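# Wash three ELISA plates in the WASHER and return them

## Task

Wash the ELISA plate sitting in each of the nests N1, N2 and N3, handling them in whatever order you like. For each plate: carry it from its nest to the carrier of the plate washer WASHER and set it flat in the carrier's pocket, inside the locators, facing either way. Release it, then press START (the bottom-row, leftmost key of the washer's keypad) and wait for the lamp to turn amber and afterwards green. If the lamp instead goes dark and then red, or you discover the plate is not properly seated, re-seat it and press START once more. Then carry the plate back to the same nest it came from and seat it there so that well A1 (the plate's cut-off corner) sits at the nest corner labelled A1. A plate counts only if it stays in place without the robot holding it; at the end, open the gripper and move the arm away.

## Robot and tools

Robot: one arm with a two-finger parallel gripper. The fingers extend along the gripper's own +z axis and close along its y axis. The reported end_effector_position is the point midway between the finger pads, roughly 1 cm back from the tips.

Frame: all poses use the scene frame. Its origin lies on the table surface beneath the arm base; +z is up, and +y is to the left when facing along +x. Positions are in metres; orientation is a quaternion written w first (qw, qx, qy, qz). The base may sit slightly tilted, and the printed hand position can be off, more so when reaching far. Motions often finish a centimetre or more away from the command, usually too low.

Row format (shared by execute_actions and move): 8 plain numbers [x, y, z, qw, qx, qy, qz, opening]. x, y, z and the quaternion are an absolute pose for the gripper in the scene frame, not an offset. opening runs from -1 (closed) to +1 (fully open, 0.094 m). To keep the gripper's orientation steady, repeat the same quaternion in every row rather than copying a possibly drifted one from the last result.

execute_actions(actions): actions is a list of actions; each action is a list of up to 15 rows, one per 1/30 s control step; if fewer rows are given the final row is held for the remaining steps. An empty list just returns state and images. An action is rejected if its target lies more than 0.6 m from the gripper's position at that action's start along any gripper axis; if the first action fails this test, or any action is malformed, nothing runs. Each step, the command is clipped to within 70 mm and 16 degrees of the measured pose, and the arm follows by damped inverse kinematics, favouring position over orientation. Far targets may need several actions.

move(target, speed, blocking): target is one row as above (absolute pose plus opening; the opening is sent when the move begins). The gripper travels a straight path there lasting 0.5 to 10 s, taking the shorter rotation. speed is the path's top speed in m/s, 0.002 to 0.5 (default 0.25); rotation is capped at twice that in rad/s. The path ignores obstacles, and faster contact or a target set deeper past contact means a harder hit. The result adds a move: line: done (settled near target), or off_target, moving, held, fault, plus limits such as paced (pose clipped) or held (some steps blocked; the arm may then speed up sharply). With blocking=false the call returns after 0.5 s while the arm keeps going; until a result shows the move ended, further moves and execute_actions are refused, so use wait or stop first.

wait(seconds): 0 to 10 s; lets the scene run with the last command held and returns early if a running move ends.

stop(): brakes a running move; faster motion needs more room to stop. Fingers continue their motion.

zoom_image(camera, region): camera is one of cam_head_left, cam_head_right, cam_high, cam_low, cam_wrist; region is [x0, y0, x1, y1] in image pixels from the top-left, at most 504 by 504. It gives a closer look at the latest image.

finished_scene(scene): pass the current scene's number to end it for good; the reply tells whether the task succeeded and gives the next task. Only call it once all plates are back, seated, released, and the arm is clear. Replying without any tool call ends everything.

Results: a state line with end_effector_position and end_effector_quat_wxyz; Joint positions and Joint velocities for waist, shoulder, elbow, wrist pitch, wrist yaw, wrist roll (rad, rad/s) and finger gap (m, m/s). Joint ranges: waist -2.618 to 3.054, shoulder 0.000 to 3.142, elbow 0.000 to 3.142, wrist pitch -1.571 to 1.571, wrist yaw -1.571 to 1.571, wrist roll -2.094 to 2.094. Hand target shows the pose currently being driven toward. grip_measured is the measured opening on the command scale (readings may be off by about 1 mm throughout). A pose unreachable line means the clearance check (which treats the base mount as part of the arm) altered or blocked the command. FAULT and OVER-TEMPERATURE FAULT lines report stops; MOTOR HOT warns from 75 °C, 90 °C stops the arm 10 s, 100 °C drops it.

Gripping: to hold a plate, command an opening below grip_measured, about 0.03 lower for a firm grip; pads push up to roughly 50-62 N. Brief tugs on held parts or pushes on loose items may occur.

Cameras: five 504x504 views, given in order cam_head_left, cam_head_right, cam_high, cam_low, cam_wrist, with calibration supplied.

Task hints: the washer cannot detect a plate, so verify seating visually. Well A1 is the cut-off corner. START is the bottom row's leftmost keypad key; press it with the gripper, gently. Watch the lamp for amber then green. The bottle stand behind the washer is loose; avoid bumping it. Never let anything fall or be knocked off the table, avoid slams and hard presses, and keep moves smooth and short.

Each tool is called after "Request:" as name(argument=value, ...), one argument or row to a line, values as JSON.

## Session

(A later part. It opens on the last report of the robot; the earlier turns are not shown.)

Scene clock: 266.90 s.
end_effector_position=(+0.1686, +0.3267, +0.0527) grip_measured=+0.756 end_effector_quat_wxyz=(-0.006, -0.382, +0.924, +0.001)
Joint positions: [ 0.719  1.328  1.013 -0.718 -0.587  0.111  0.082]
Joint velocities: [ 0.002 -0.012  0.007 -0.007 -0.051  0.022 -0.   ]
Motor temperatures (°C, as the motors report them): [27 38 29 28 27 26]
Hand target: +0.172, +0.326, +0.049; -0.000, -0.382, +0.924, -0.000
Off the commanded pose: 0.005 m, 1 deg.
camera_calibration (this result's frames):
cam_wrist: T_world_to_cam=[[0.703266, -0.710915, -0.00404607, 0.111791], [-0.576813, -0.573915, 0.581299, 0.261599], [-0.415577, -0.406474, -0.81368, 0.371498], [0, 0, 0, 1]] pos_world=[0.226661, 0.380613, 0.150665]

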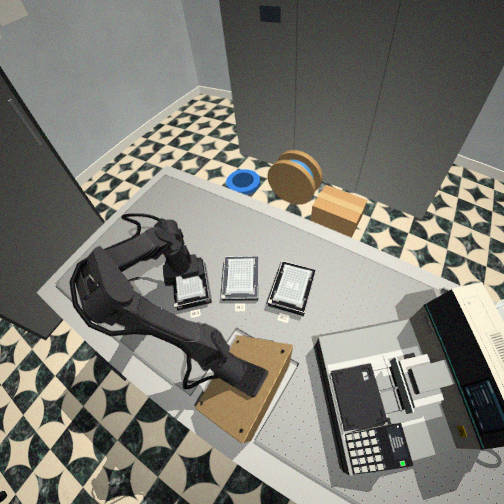

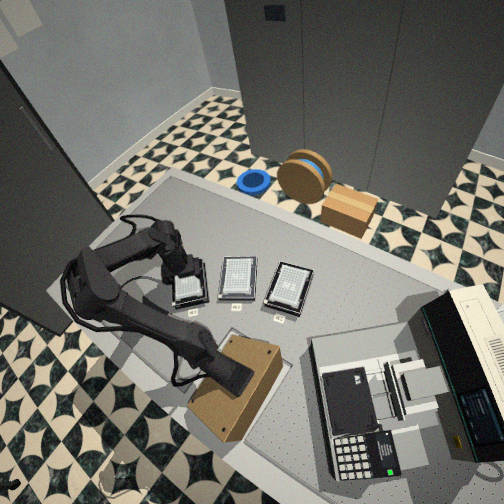

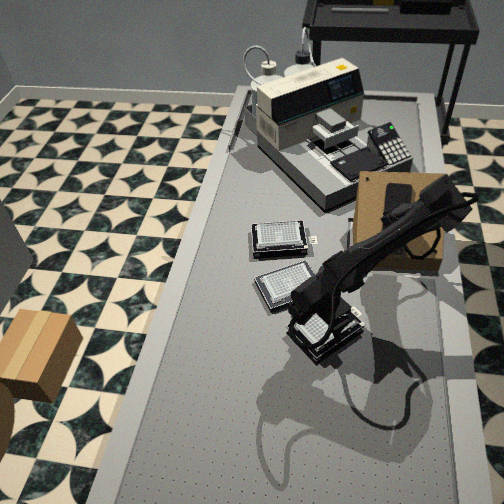

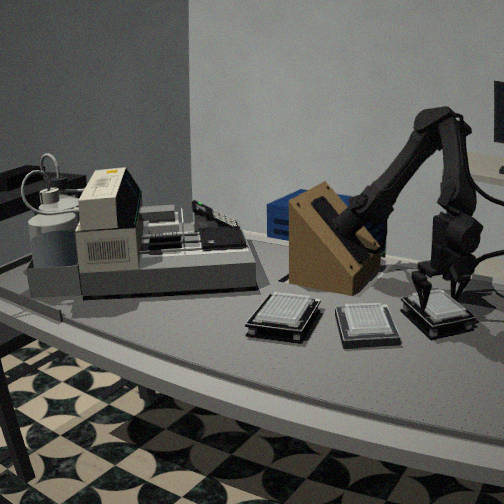

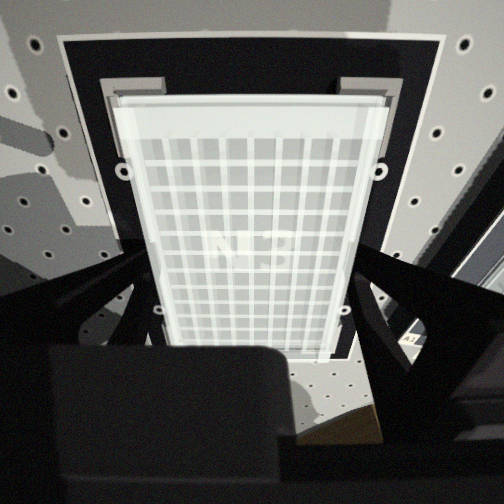

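Request:
execute_actions(
  actions=[
    [[0.1722,0.3263,0.05,0,-0.382,0.924,0,0.85]],
    [[0.1722,0.3263,0.05,0,-0.382,0.924,0,1]],
  ],
)

Request:
move(
  target=[0.170,0.336,0.13,0,-0.382,0.924,0,1],
  speed=0.07,
)

Request:
move(
  target=[0.272,0.188,0.13,0,-0.22,0.976,0,1],
  speed=0.2,
)

Request:
move(
  target=[0.272,0.188,0.085,0,-0.22,0.976,0,1],
  speed=0.05,
)

Scene clock: 273.47 s.
end_effector_position=(+0.1687, +0.3269, +0.0527) grip_measured=+1.000 end_effector_quat_wxyz=(-0.005, -0.382, +0.924, +0.001)
Joint positions: [ 0.719  1.328  1.013 -0.717 -0.587  0.112  0.094]
Joint velocities: [-0.002 -0.007  0.002 -0.007  0.007 -0.007  0.   ]
Motor temperatures (°C, as the motors report them): [27 38 29 28 27 26]
Hand target: +0.172, +0.326, +0.050; -0.000, -0.382, +0.924, -0.000
Off the commanded pose: 0.004 m, 1 deg.
camera_calibration (this result's frames):
cam_wrist: T_world_to_cam=[[0.70344, -0.71074, -0.00453722, 0.111826], [-0.576846, -0.574627, 0.580562, 0.262073], [-0.415236, -0.405773, -0.814203, 0.371377], [0, 0, 0, 1]] pos_world=[0.226722, 0.380769, 0.150734]

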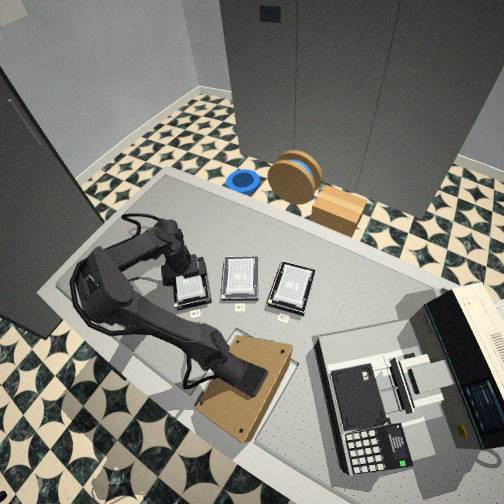

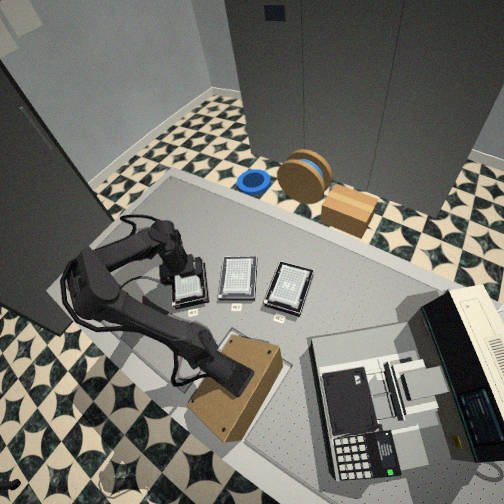

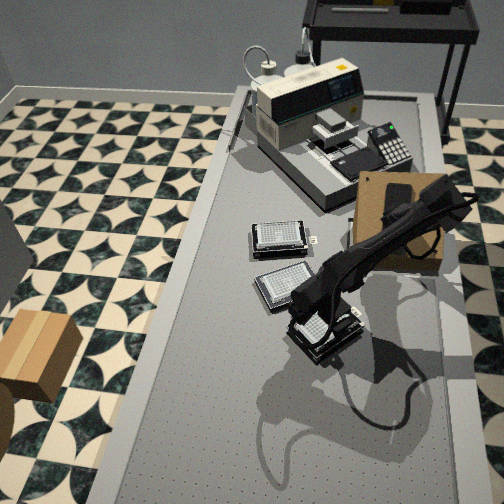

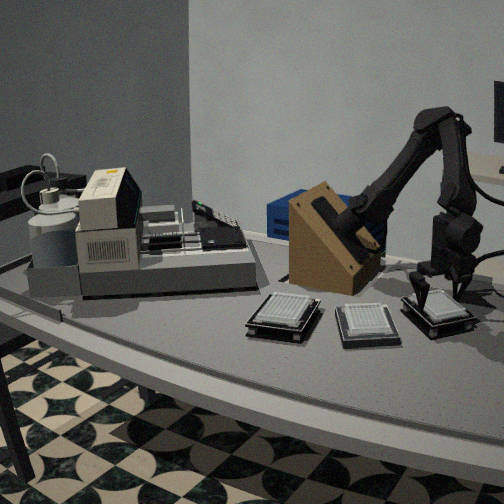

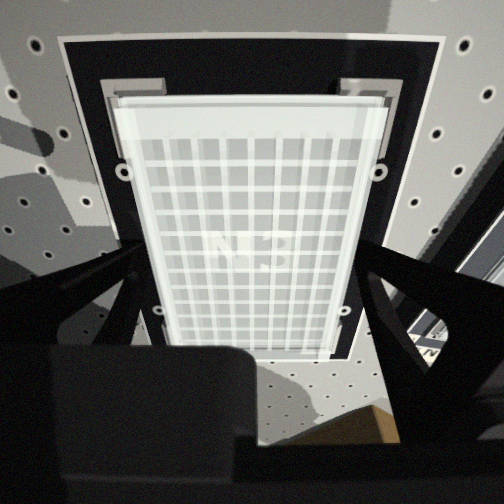

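Scene clock: 275.13 s.
end_effector_position=(+0.1693, +0.3294, +0.1160) grip_measured=+1.000 end_effector_quat_wxyz=(-0.020, -0.374, +0.927, -0.004)
Joint positions: [ 0.565  1.297  1.203 -1.075 -0.659 -0.062  0.094]
Joint velocities: [-0.002 -0.002  0.007 -0.007  0.007  0.037  0.   ]
Motor temperatures (°C, as the motors report them): [27 38 29 27 27 26]
Hand target: +0.171, +0.337, +0.130; -0.000, -0.381, +0.924, +0.002
Off the commanded pose: 0.016 m, 3 deg.
move: off_target
camera_calibration (this result's frames):
cam_wrist: T_world_to_cam=[[0.690891, -0.72294, -0.00529388, 0.11964], [-0.573096, -0.552125, 0.605573, 0.216143], [-0.440716, -0.415351, -0.795772, 0.429492], [0, 0, 0, 1]] pos_world=[0.230496, 0.384221, 0.21152]

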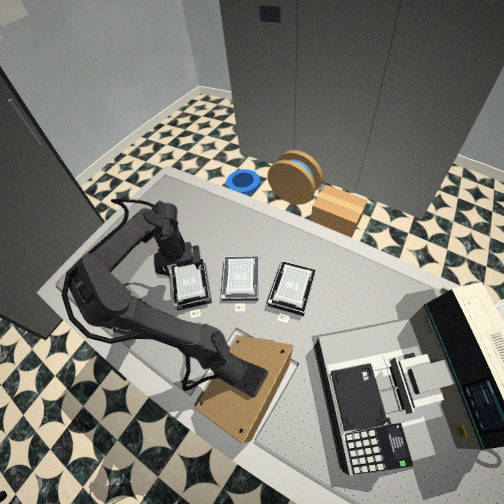

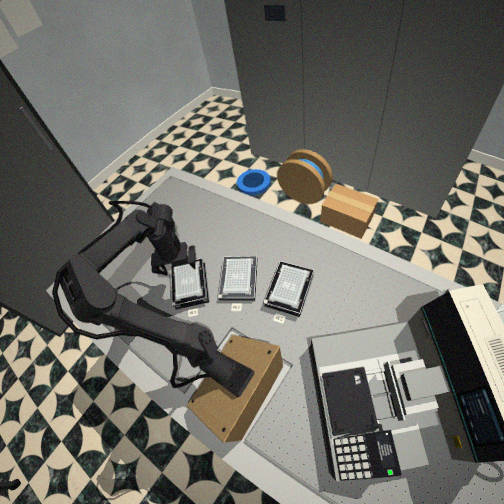

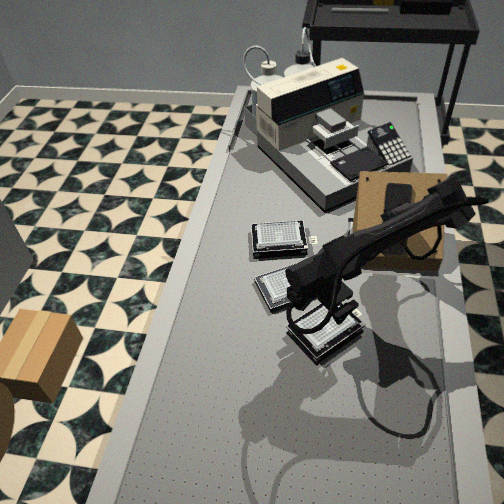

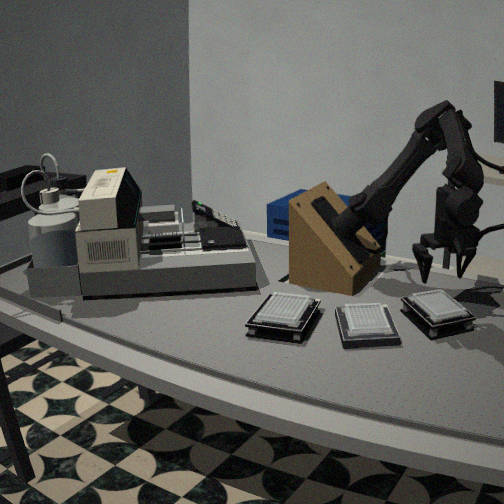

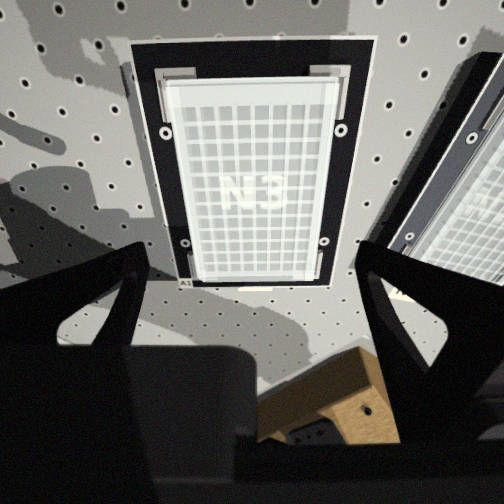

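Scene clock: 276.50 s.
end_effector_position=(+0.2642, +0.1863, +0.1210) grip_measured=+1.000 end_effector_quat_wxyz=(-0.013, -0.216, +0.976, +0.004)
Joint positions: [ 0.043  1.649  1.127 -1.089 -0.779 -0.405  0.094]
Joint velocities: [ 0.002  0.007  0.007 -0.11   0.037  0.022  0.   ]
Motor temperatures (°C, as the motors report them): [27 38 29 27 27 26]
Hand target: +0.271, +0.190, +0.130; -0.001, -0.219, +0.976, +0.008
Off the commanded pose: 0.012 m, 2 deg.
move: off_target
camera_calibration (this result's frames):
cam_wrist: T_world_to_cam=[[0.417721, -0.908503, -0.0114191, 0.058172], [-0.729161, -0.342707, 0.592349, 0.192267], [-0.542064, -0.23911, -0.805601, 0.411009], [0, 0, 0, 1]] pos_world=[0.338687, 0.217017, 0.217884]

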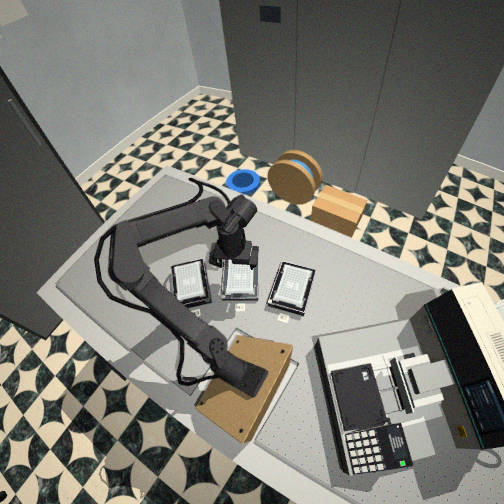

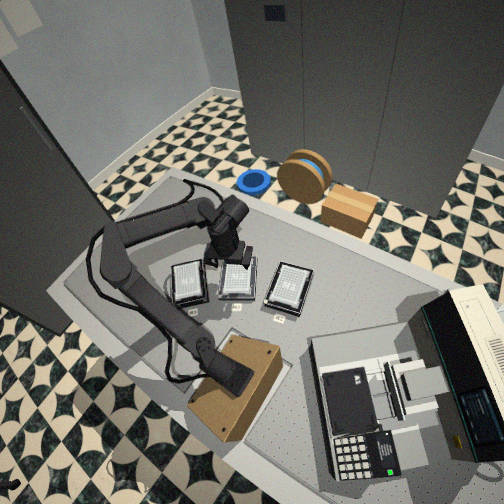

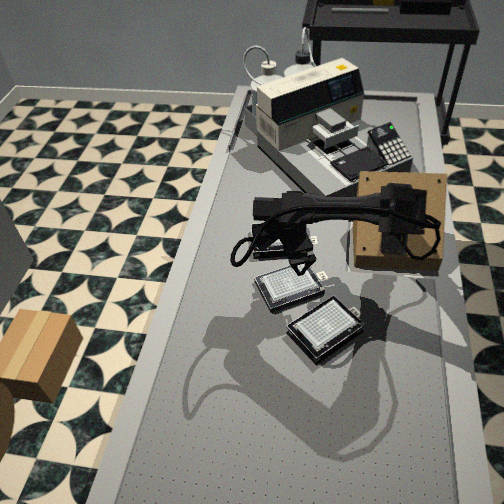

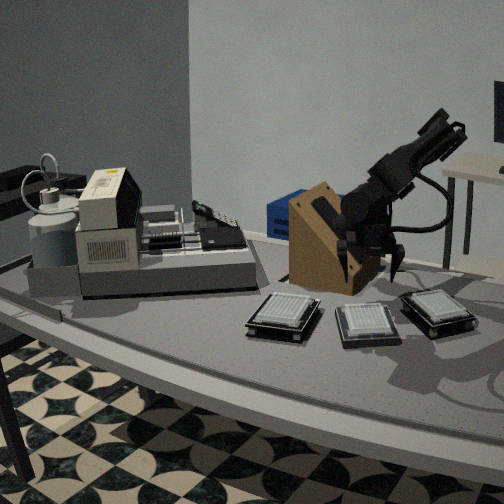

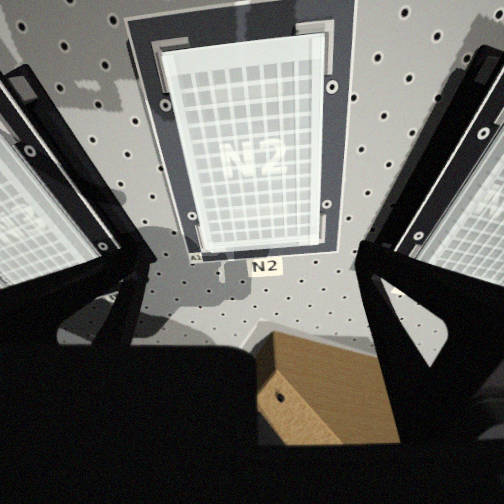

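Scene clock: 277.73 s.
end_effector_position=(+0.2684, +0.1921, +0.0878) grip_measured=+1.000 end_effector_quat_wxyz=(-0.003, -0.224, +0.975, +0.001)
Joint positions: [ 0.14   1.649  1.045 -0.882 -0.774 -0.264  0.094]
Joint velocities: [-0.012 -0.002  0.002 -0.066  0.037  0.037  0.   ]
Motor temperatures (°C, as the motors report them): [27 38 29 27 27 26]
Hand target: +0.271, +0.187, +0.085; -0.000, -0.220, +0.976, -0.001
Off the commanded pose: 0.006 m, 1 deg.
move: done
camera_calibration (this result's frames):
cam_wrist: T_world_to_cam=[[0.432493, -0.901635, -0.00190184, 0.0552161], [-0.735759, -0.354144, 0.577271, 0.222326], [-0.521161, -0.248266, -0.816551, 0.38507], [0, 0, 0, 1]] pos_world=[0.340381, 0.22412, 0.186192]

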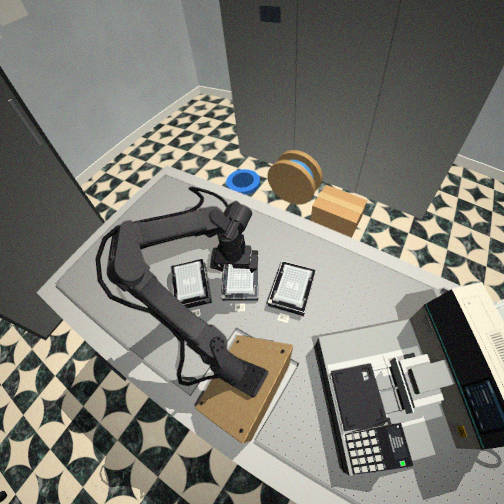

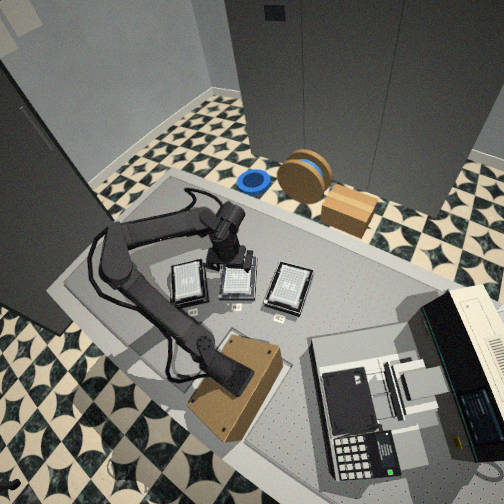

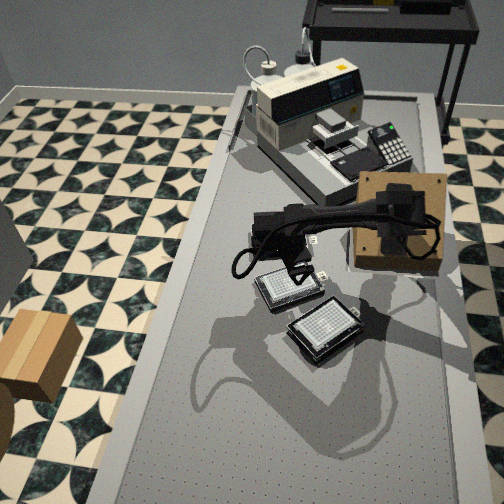

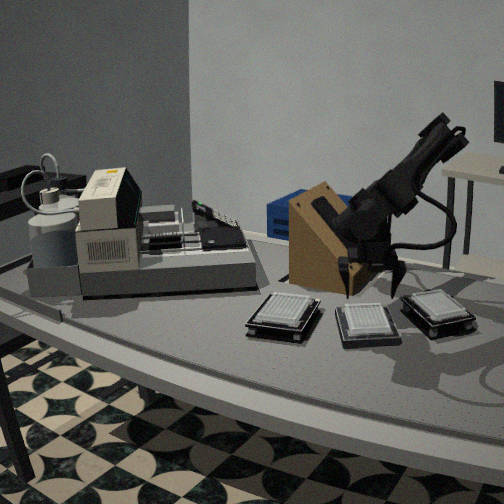

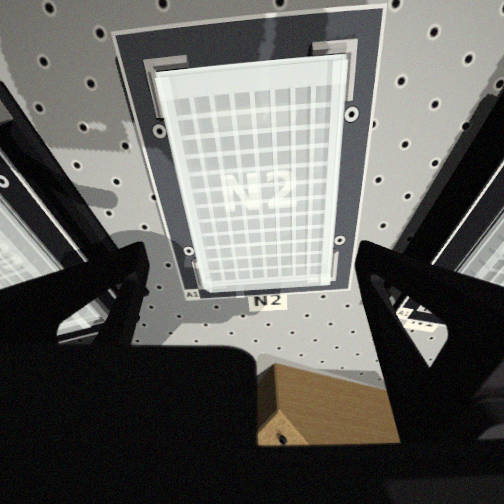

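Request:
move(
  target=[0.2805,0.1865,0.058,0,-0.265,0.964,0,1],
  speed=0.04,
)

Scene clock: 283.67 s.
end_effector_position=(+0.2770, +0.1904, +0.0603) grip_measured=+1.000 end_effector_quat_wxyz=(-0.004, -0.261, +0.965, +0.002)
Joint positions: [ 0.197  1.711  1.02  -0.745 -0.769 -0.265  0.094]
Joint velocities: [ 0.002  0.007 -0.007  0.022 -0.007  0.037  0.   ]
Motor temperatures (°C, as the motors report them): [28 38 29 27 27 26]
Hand target: +0.280, +0.186, +0.058; -0.000, -0.265, +0.964, -0.001
Off the commanded pose: 0.006 m, 1 deg.
move: done
camera_calibration (this result's frames):
cam_wrist: T_world_to_cam=[[0.500802, -0.865553, -0.00394285, 0.0241865], [-0.704574, -0.410299, 0.578992, 0.245833], [-0.502765, -0.287182, -0.815324, 0.368915], [0, 0, 0, 1]] pos_world=[0.346573, 0.227746, 0.158546]

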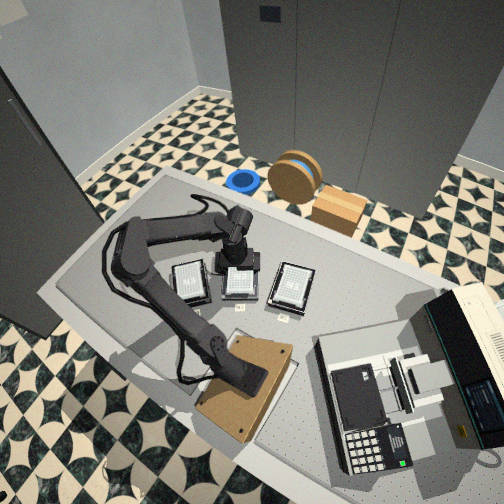

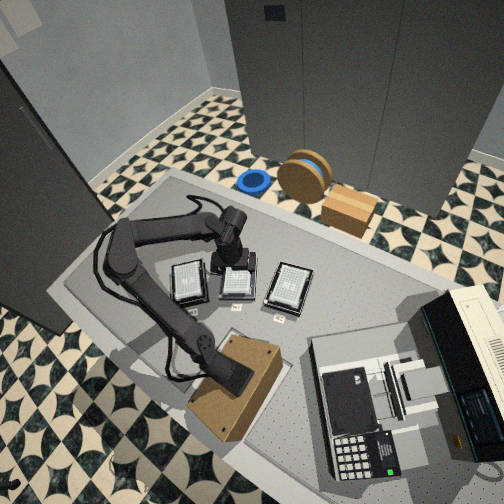

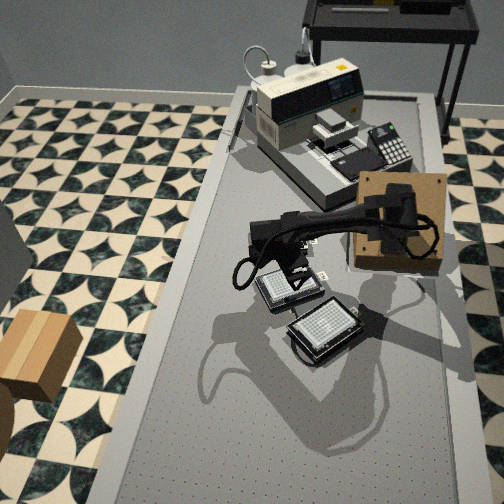

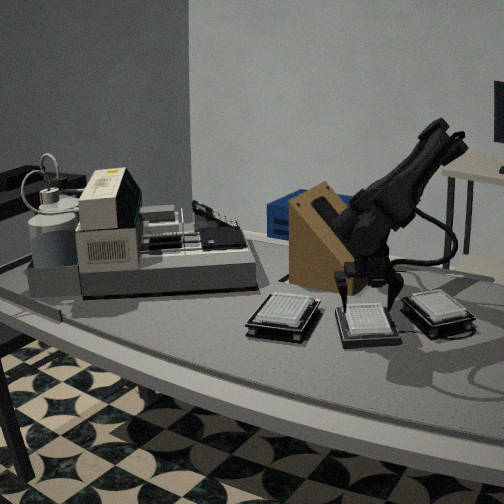

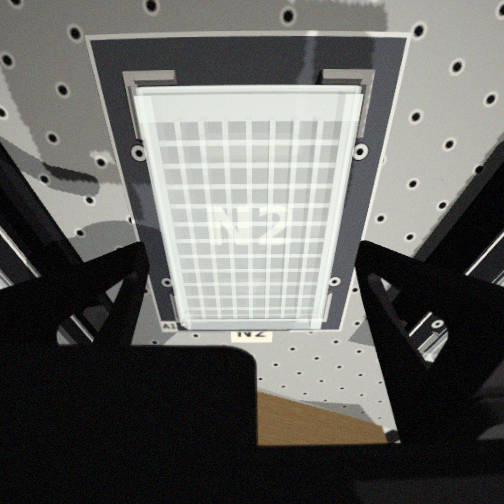

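Request:
move(
  target=[0.280,0.1873,0.0375,0,-0.267,0.9637,0,1],
  speed=0.03,
)

Request:
execute_actions(
  actions=[
    [[0.280,0.1873,0.038,0,-0.267,0.9637,0,0.82]],
    [[0.280,0.1873,0.038,0,-0.267,0.9637,0,0.71]],
  ],
)

Scene clock: 288.17 s.
end_effector_position=(+0.2773, +0.1915, +0.0401) grip_measured=+1.000 end_effector_quat_wxyz=(-0.004, -0.270, +0.963, +0.002)
Joint positions: [ 0.247  1.735  0.985 -0.637 -0.761 -0.215  0.094]
Joint velocities: [ 0.002  0.007 -0.007  0.051 -0.095  0.007  0.   ]
Motor temperatures (°C, as the motors report them): [28 38 29 27 27 26]
Hand target: +0.279, +0.187, +0.038; -0.000, -0.267, +0.964, -0.001
Off the commanded pose: 0.006 m, 1 deg.
move: done
camera_calibration (this result's frames):
cam_wrist: T_world_to_cam=[[0.517062, -0.855936, -0.00444174, 0.0186306], [-0.697167, -0.424151, 0.577974, 0.258825], [-0.496592, -0.295752, -0.816043, 0.352826], [0, 0, 0, 1]] pos_world=[0.346022, 0.230076, 0.13841]

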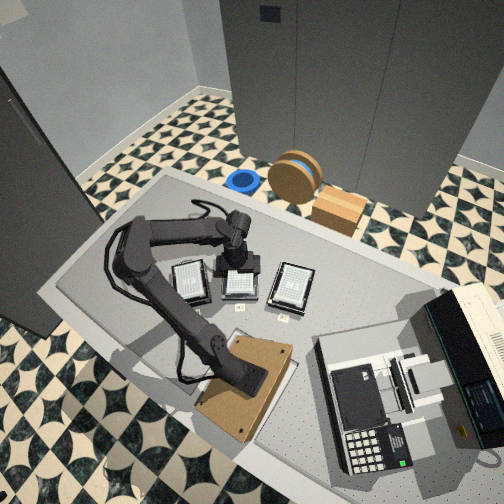

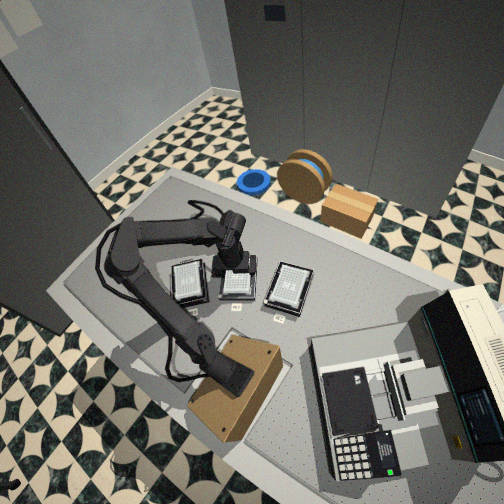

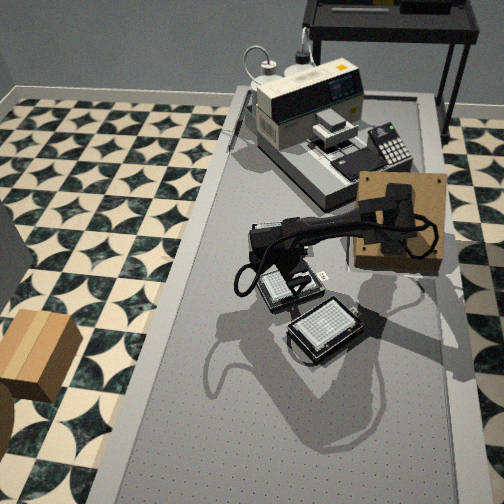

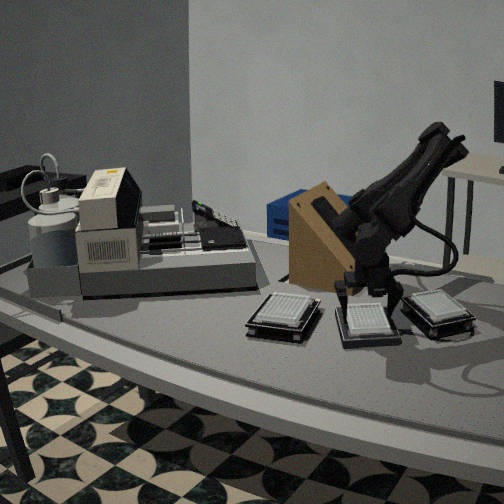

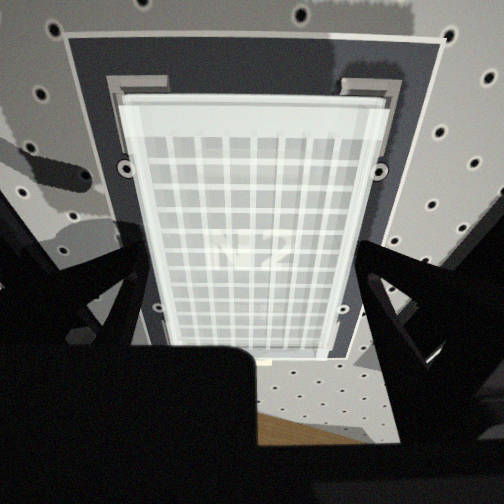

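Scene clock: 289.17 s.
end_effector_position=(+0.2774, +0.1915, +0.0401) grip_measured=+0.744 end_effector_quat_wxyz=(-0.003, -0.270, +0.963, +0.002)
Joint positions: [ 0.247  1.735  0.985 -0.637 -0.761 -0.215  0.082]
Joint velocities: [ 0.002  0.007 -0.002  0.007 -0.007  0.081 -0.001]
Motor temperatures (°C, as the motors report them): [28 38 29 27 27 26]
Hand target: +0.280, +0.187, +0.038; -0.000, -0.267, +0.964, -0.000
Off the commanded pose: 0.005 m, 1 deg.
camera_calibration (this result's frames):
cam_wrist: T_world_to_cam=[[0.517291, -0.8558, -0.0040124, 0.0184417], [-0.697278, -0.42418, 0.577818, 0.258917], [-0.496199, -0.296102, -0.816156, 0.352823], [0, 0, 0, 1]] pos_world=[0.346067, 0.230081, 0.138425]

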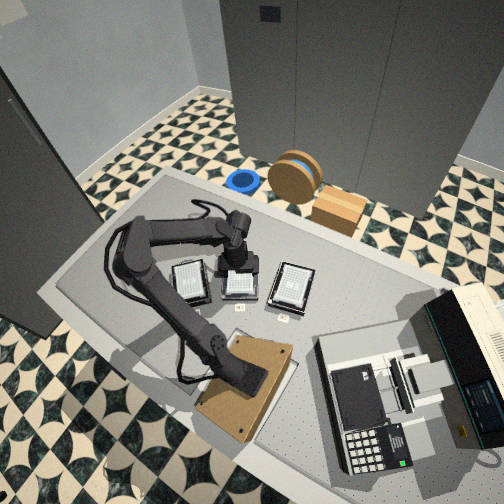

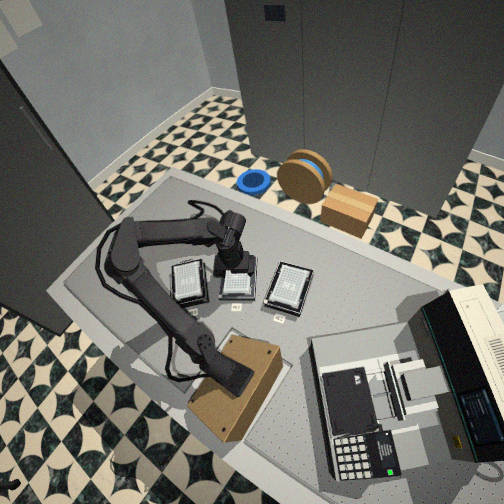

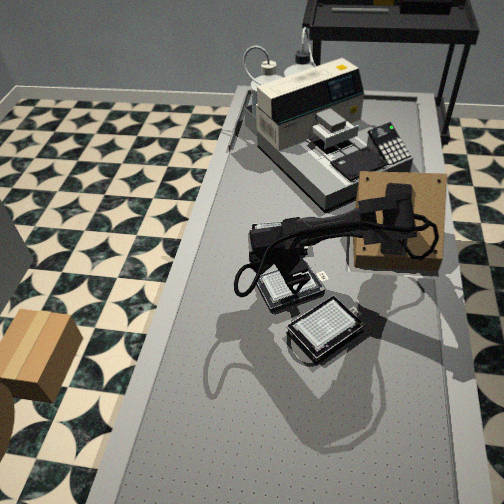

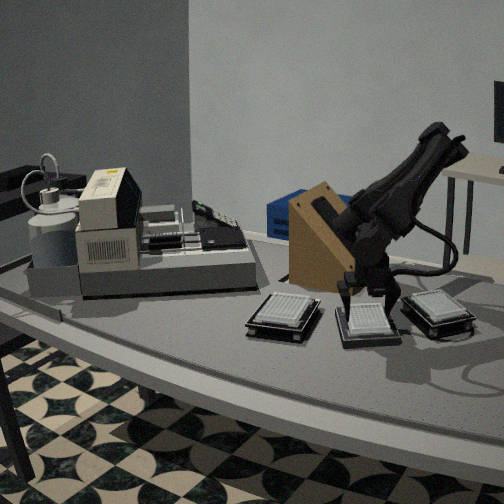

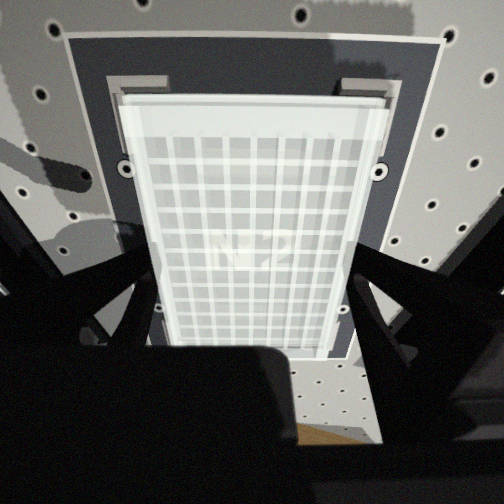

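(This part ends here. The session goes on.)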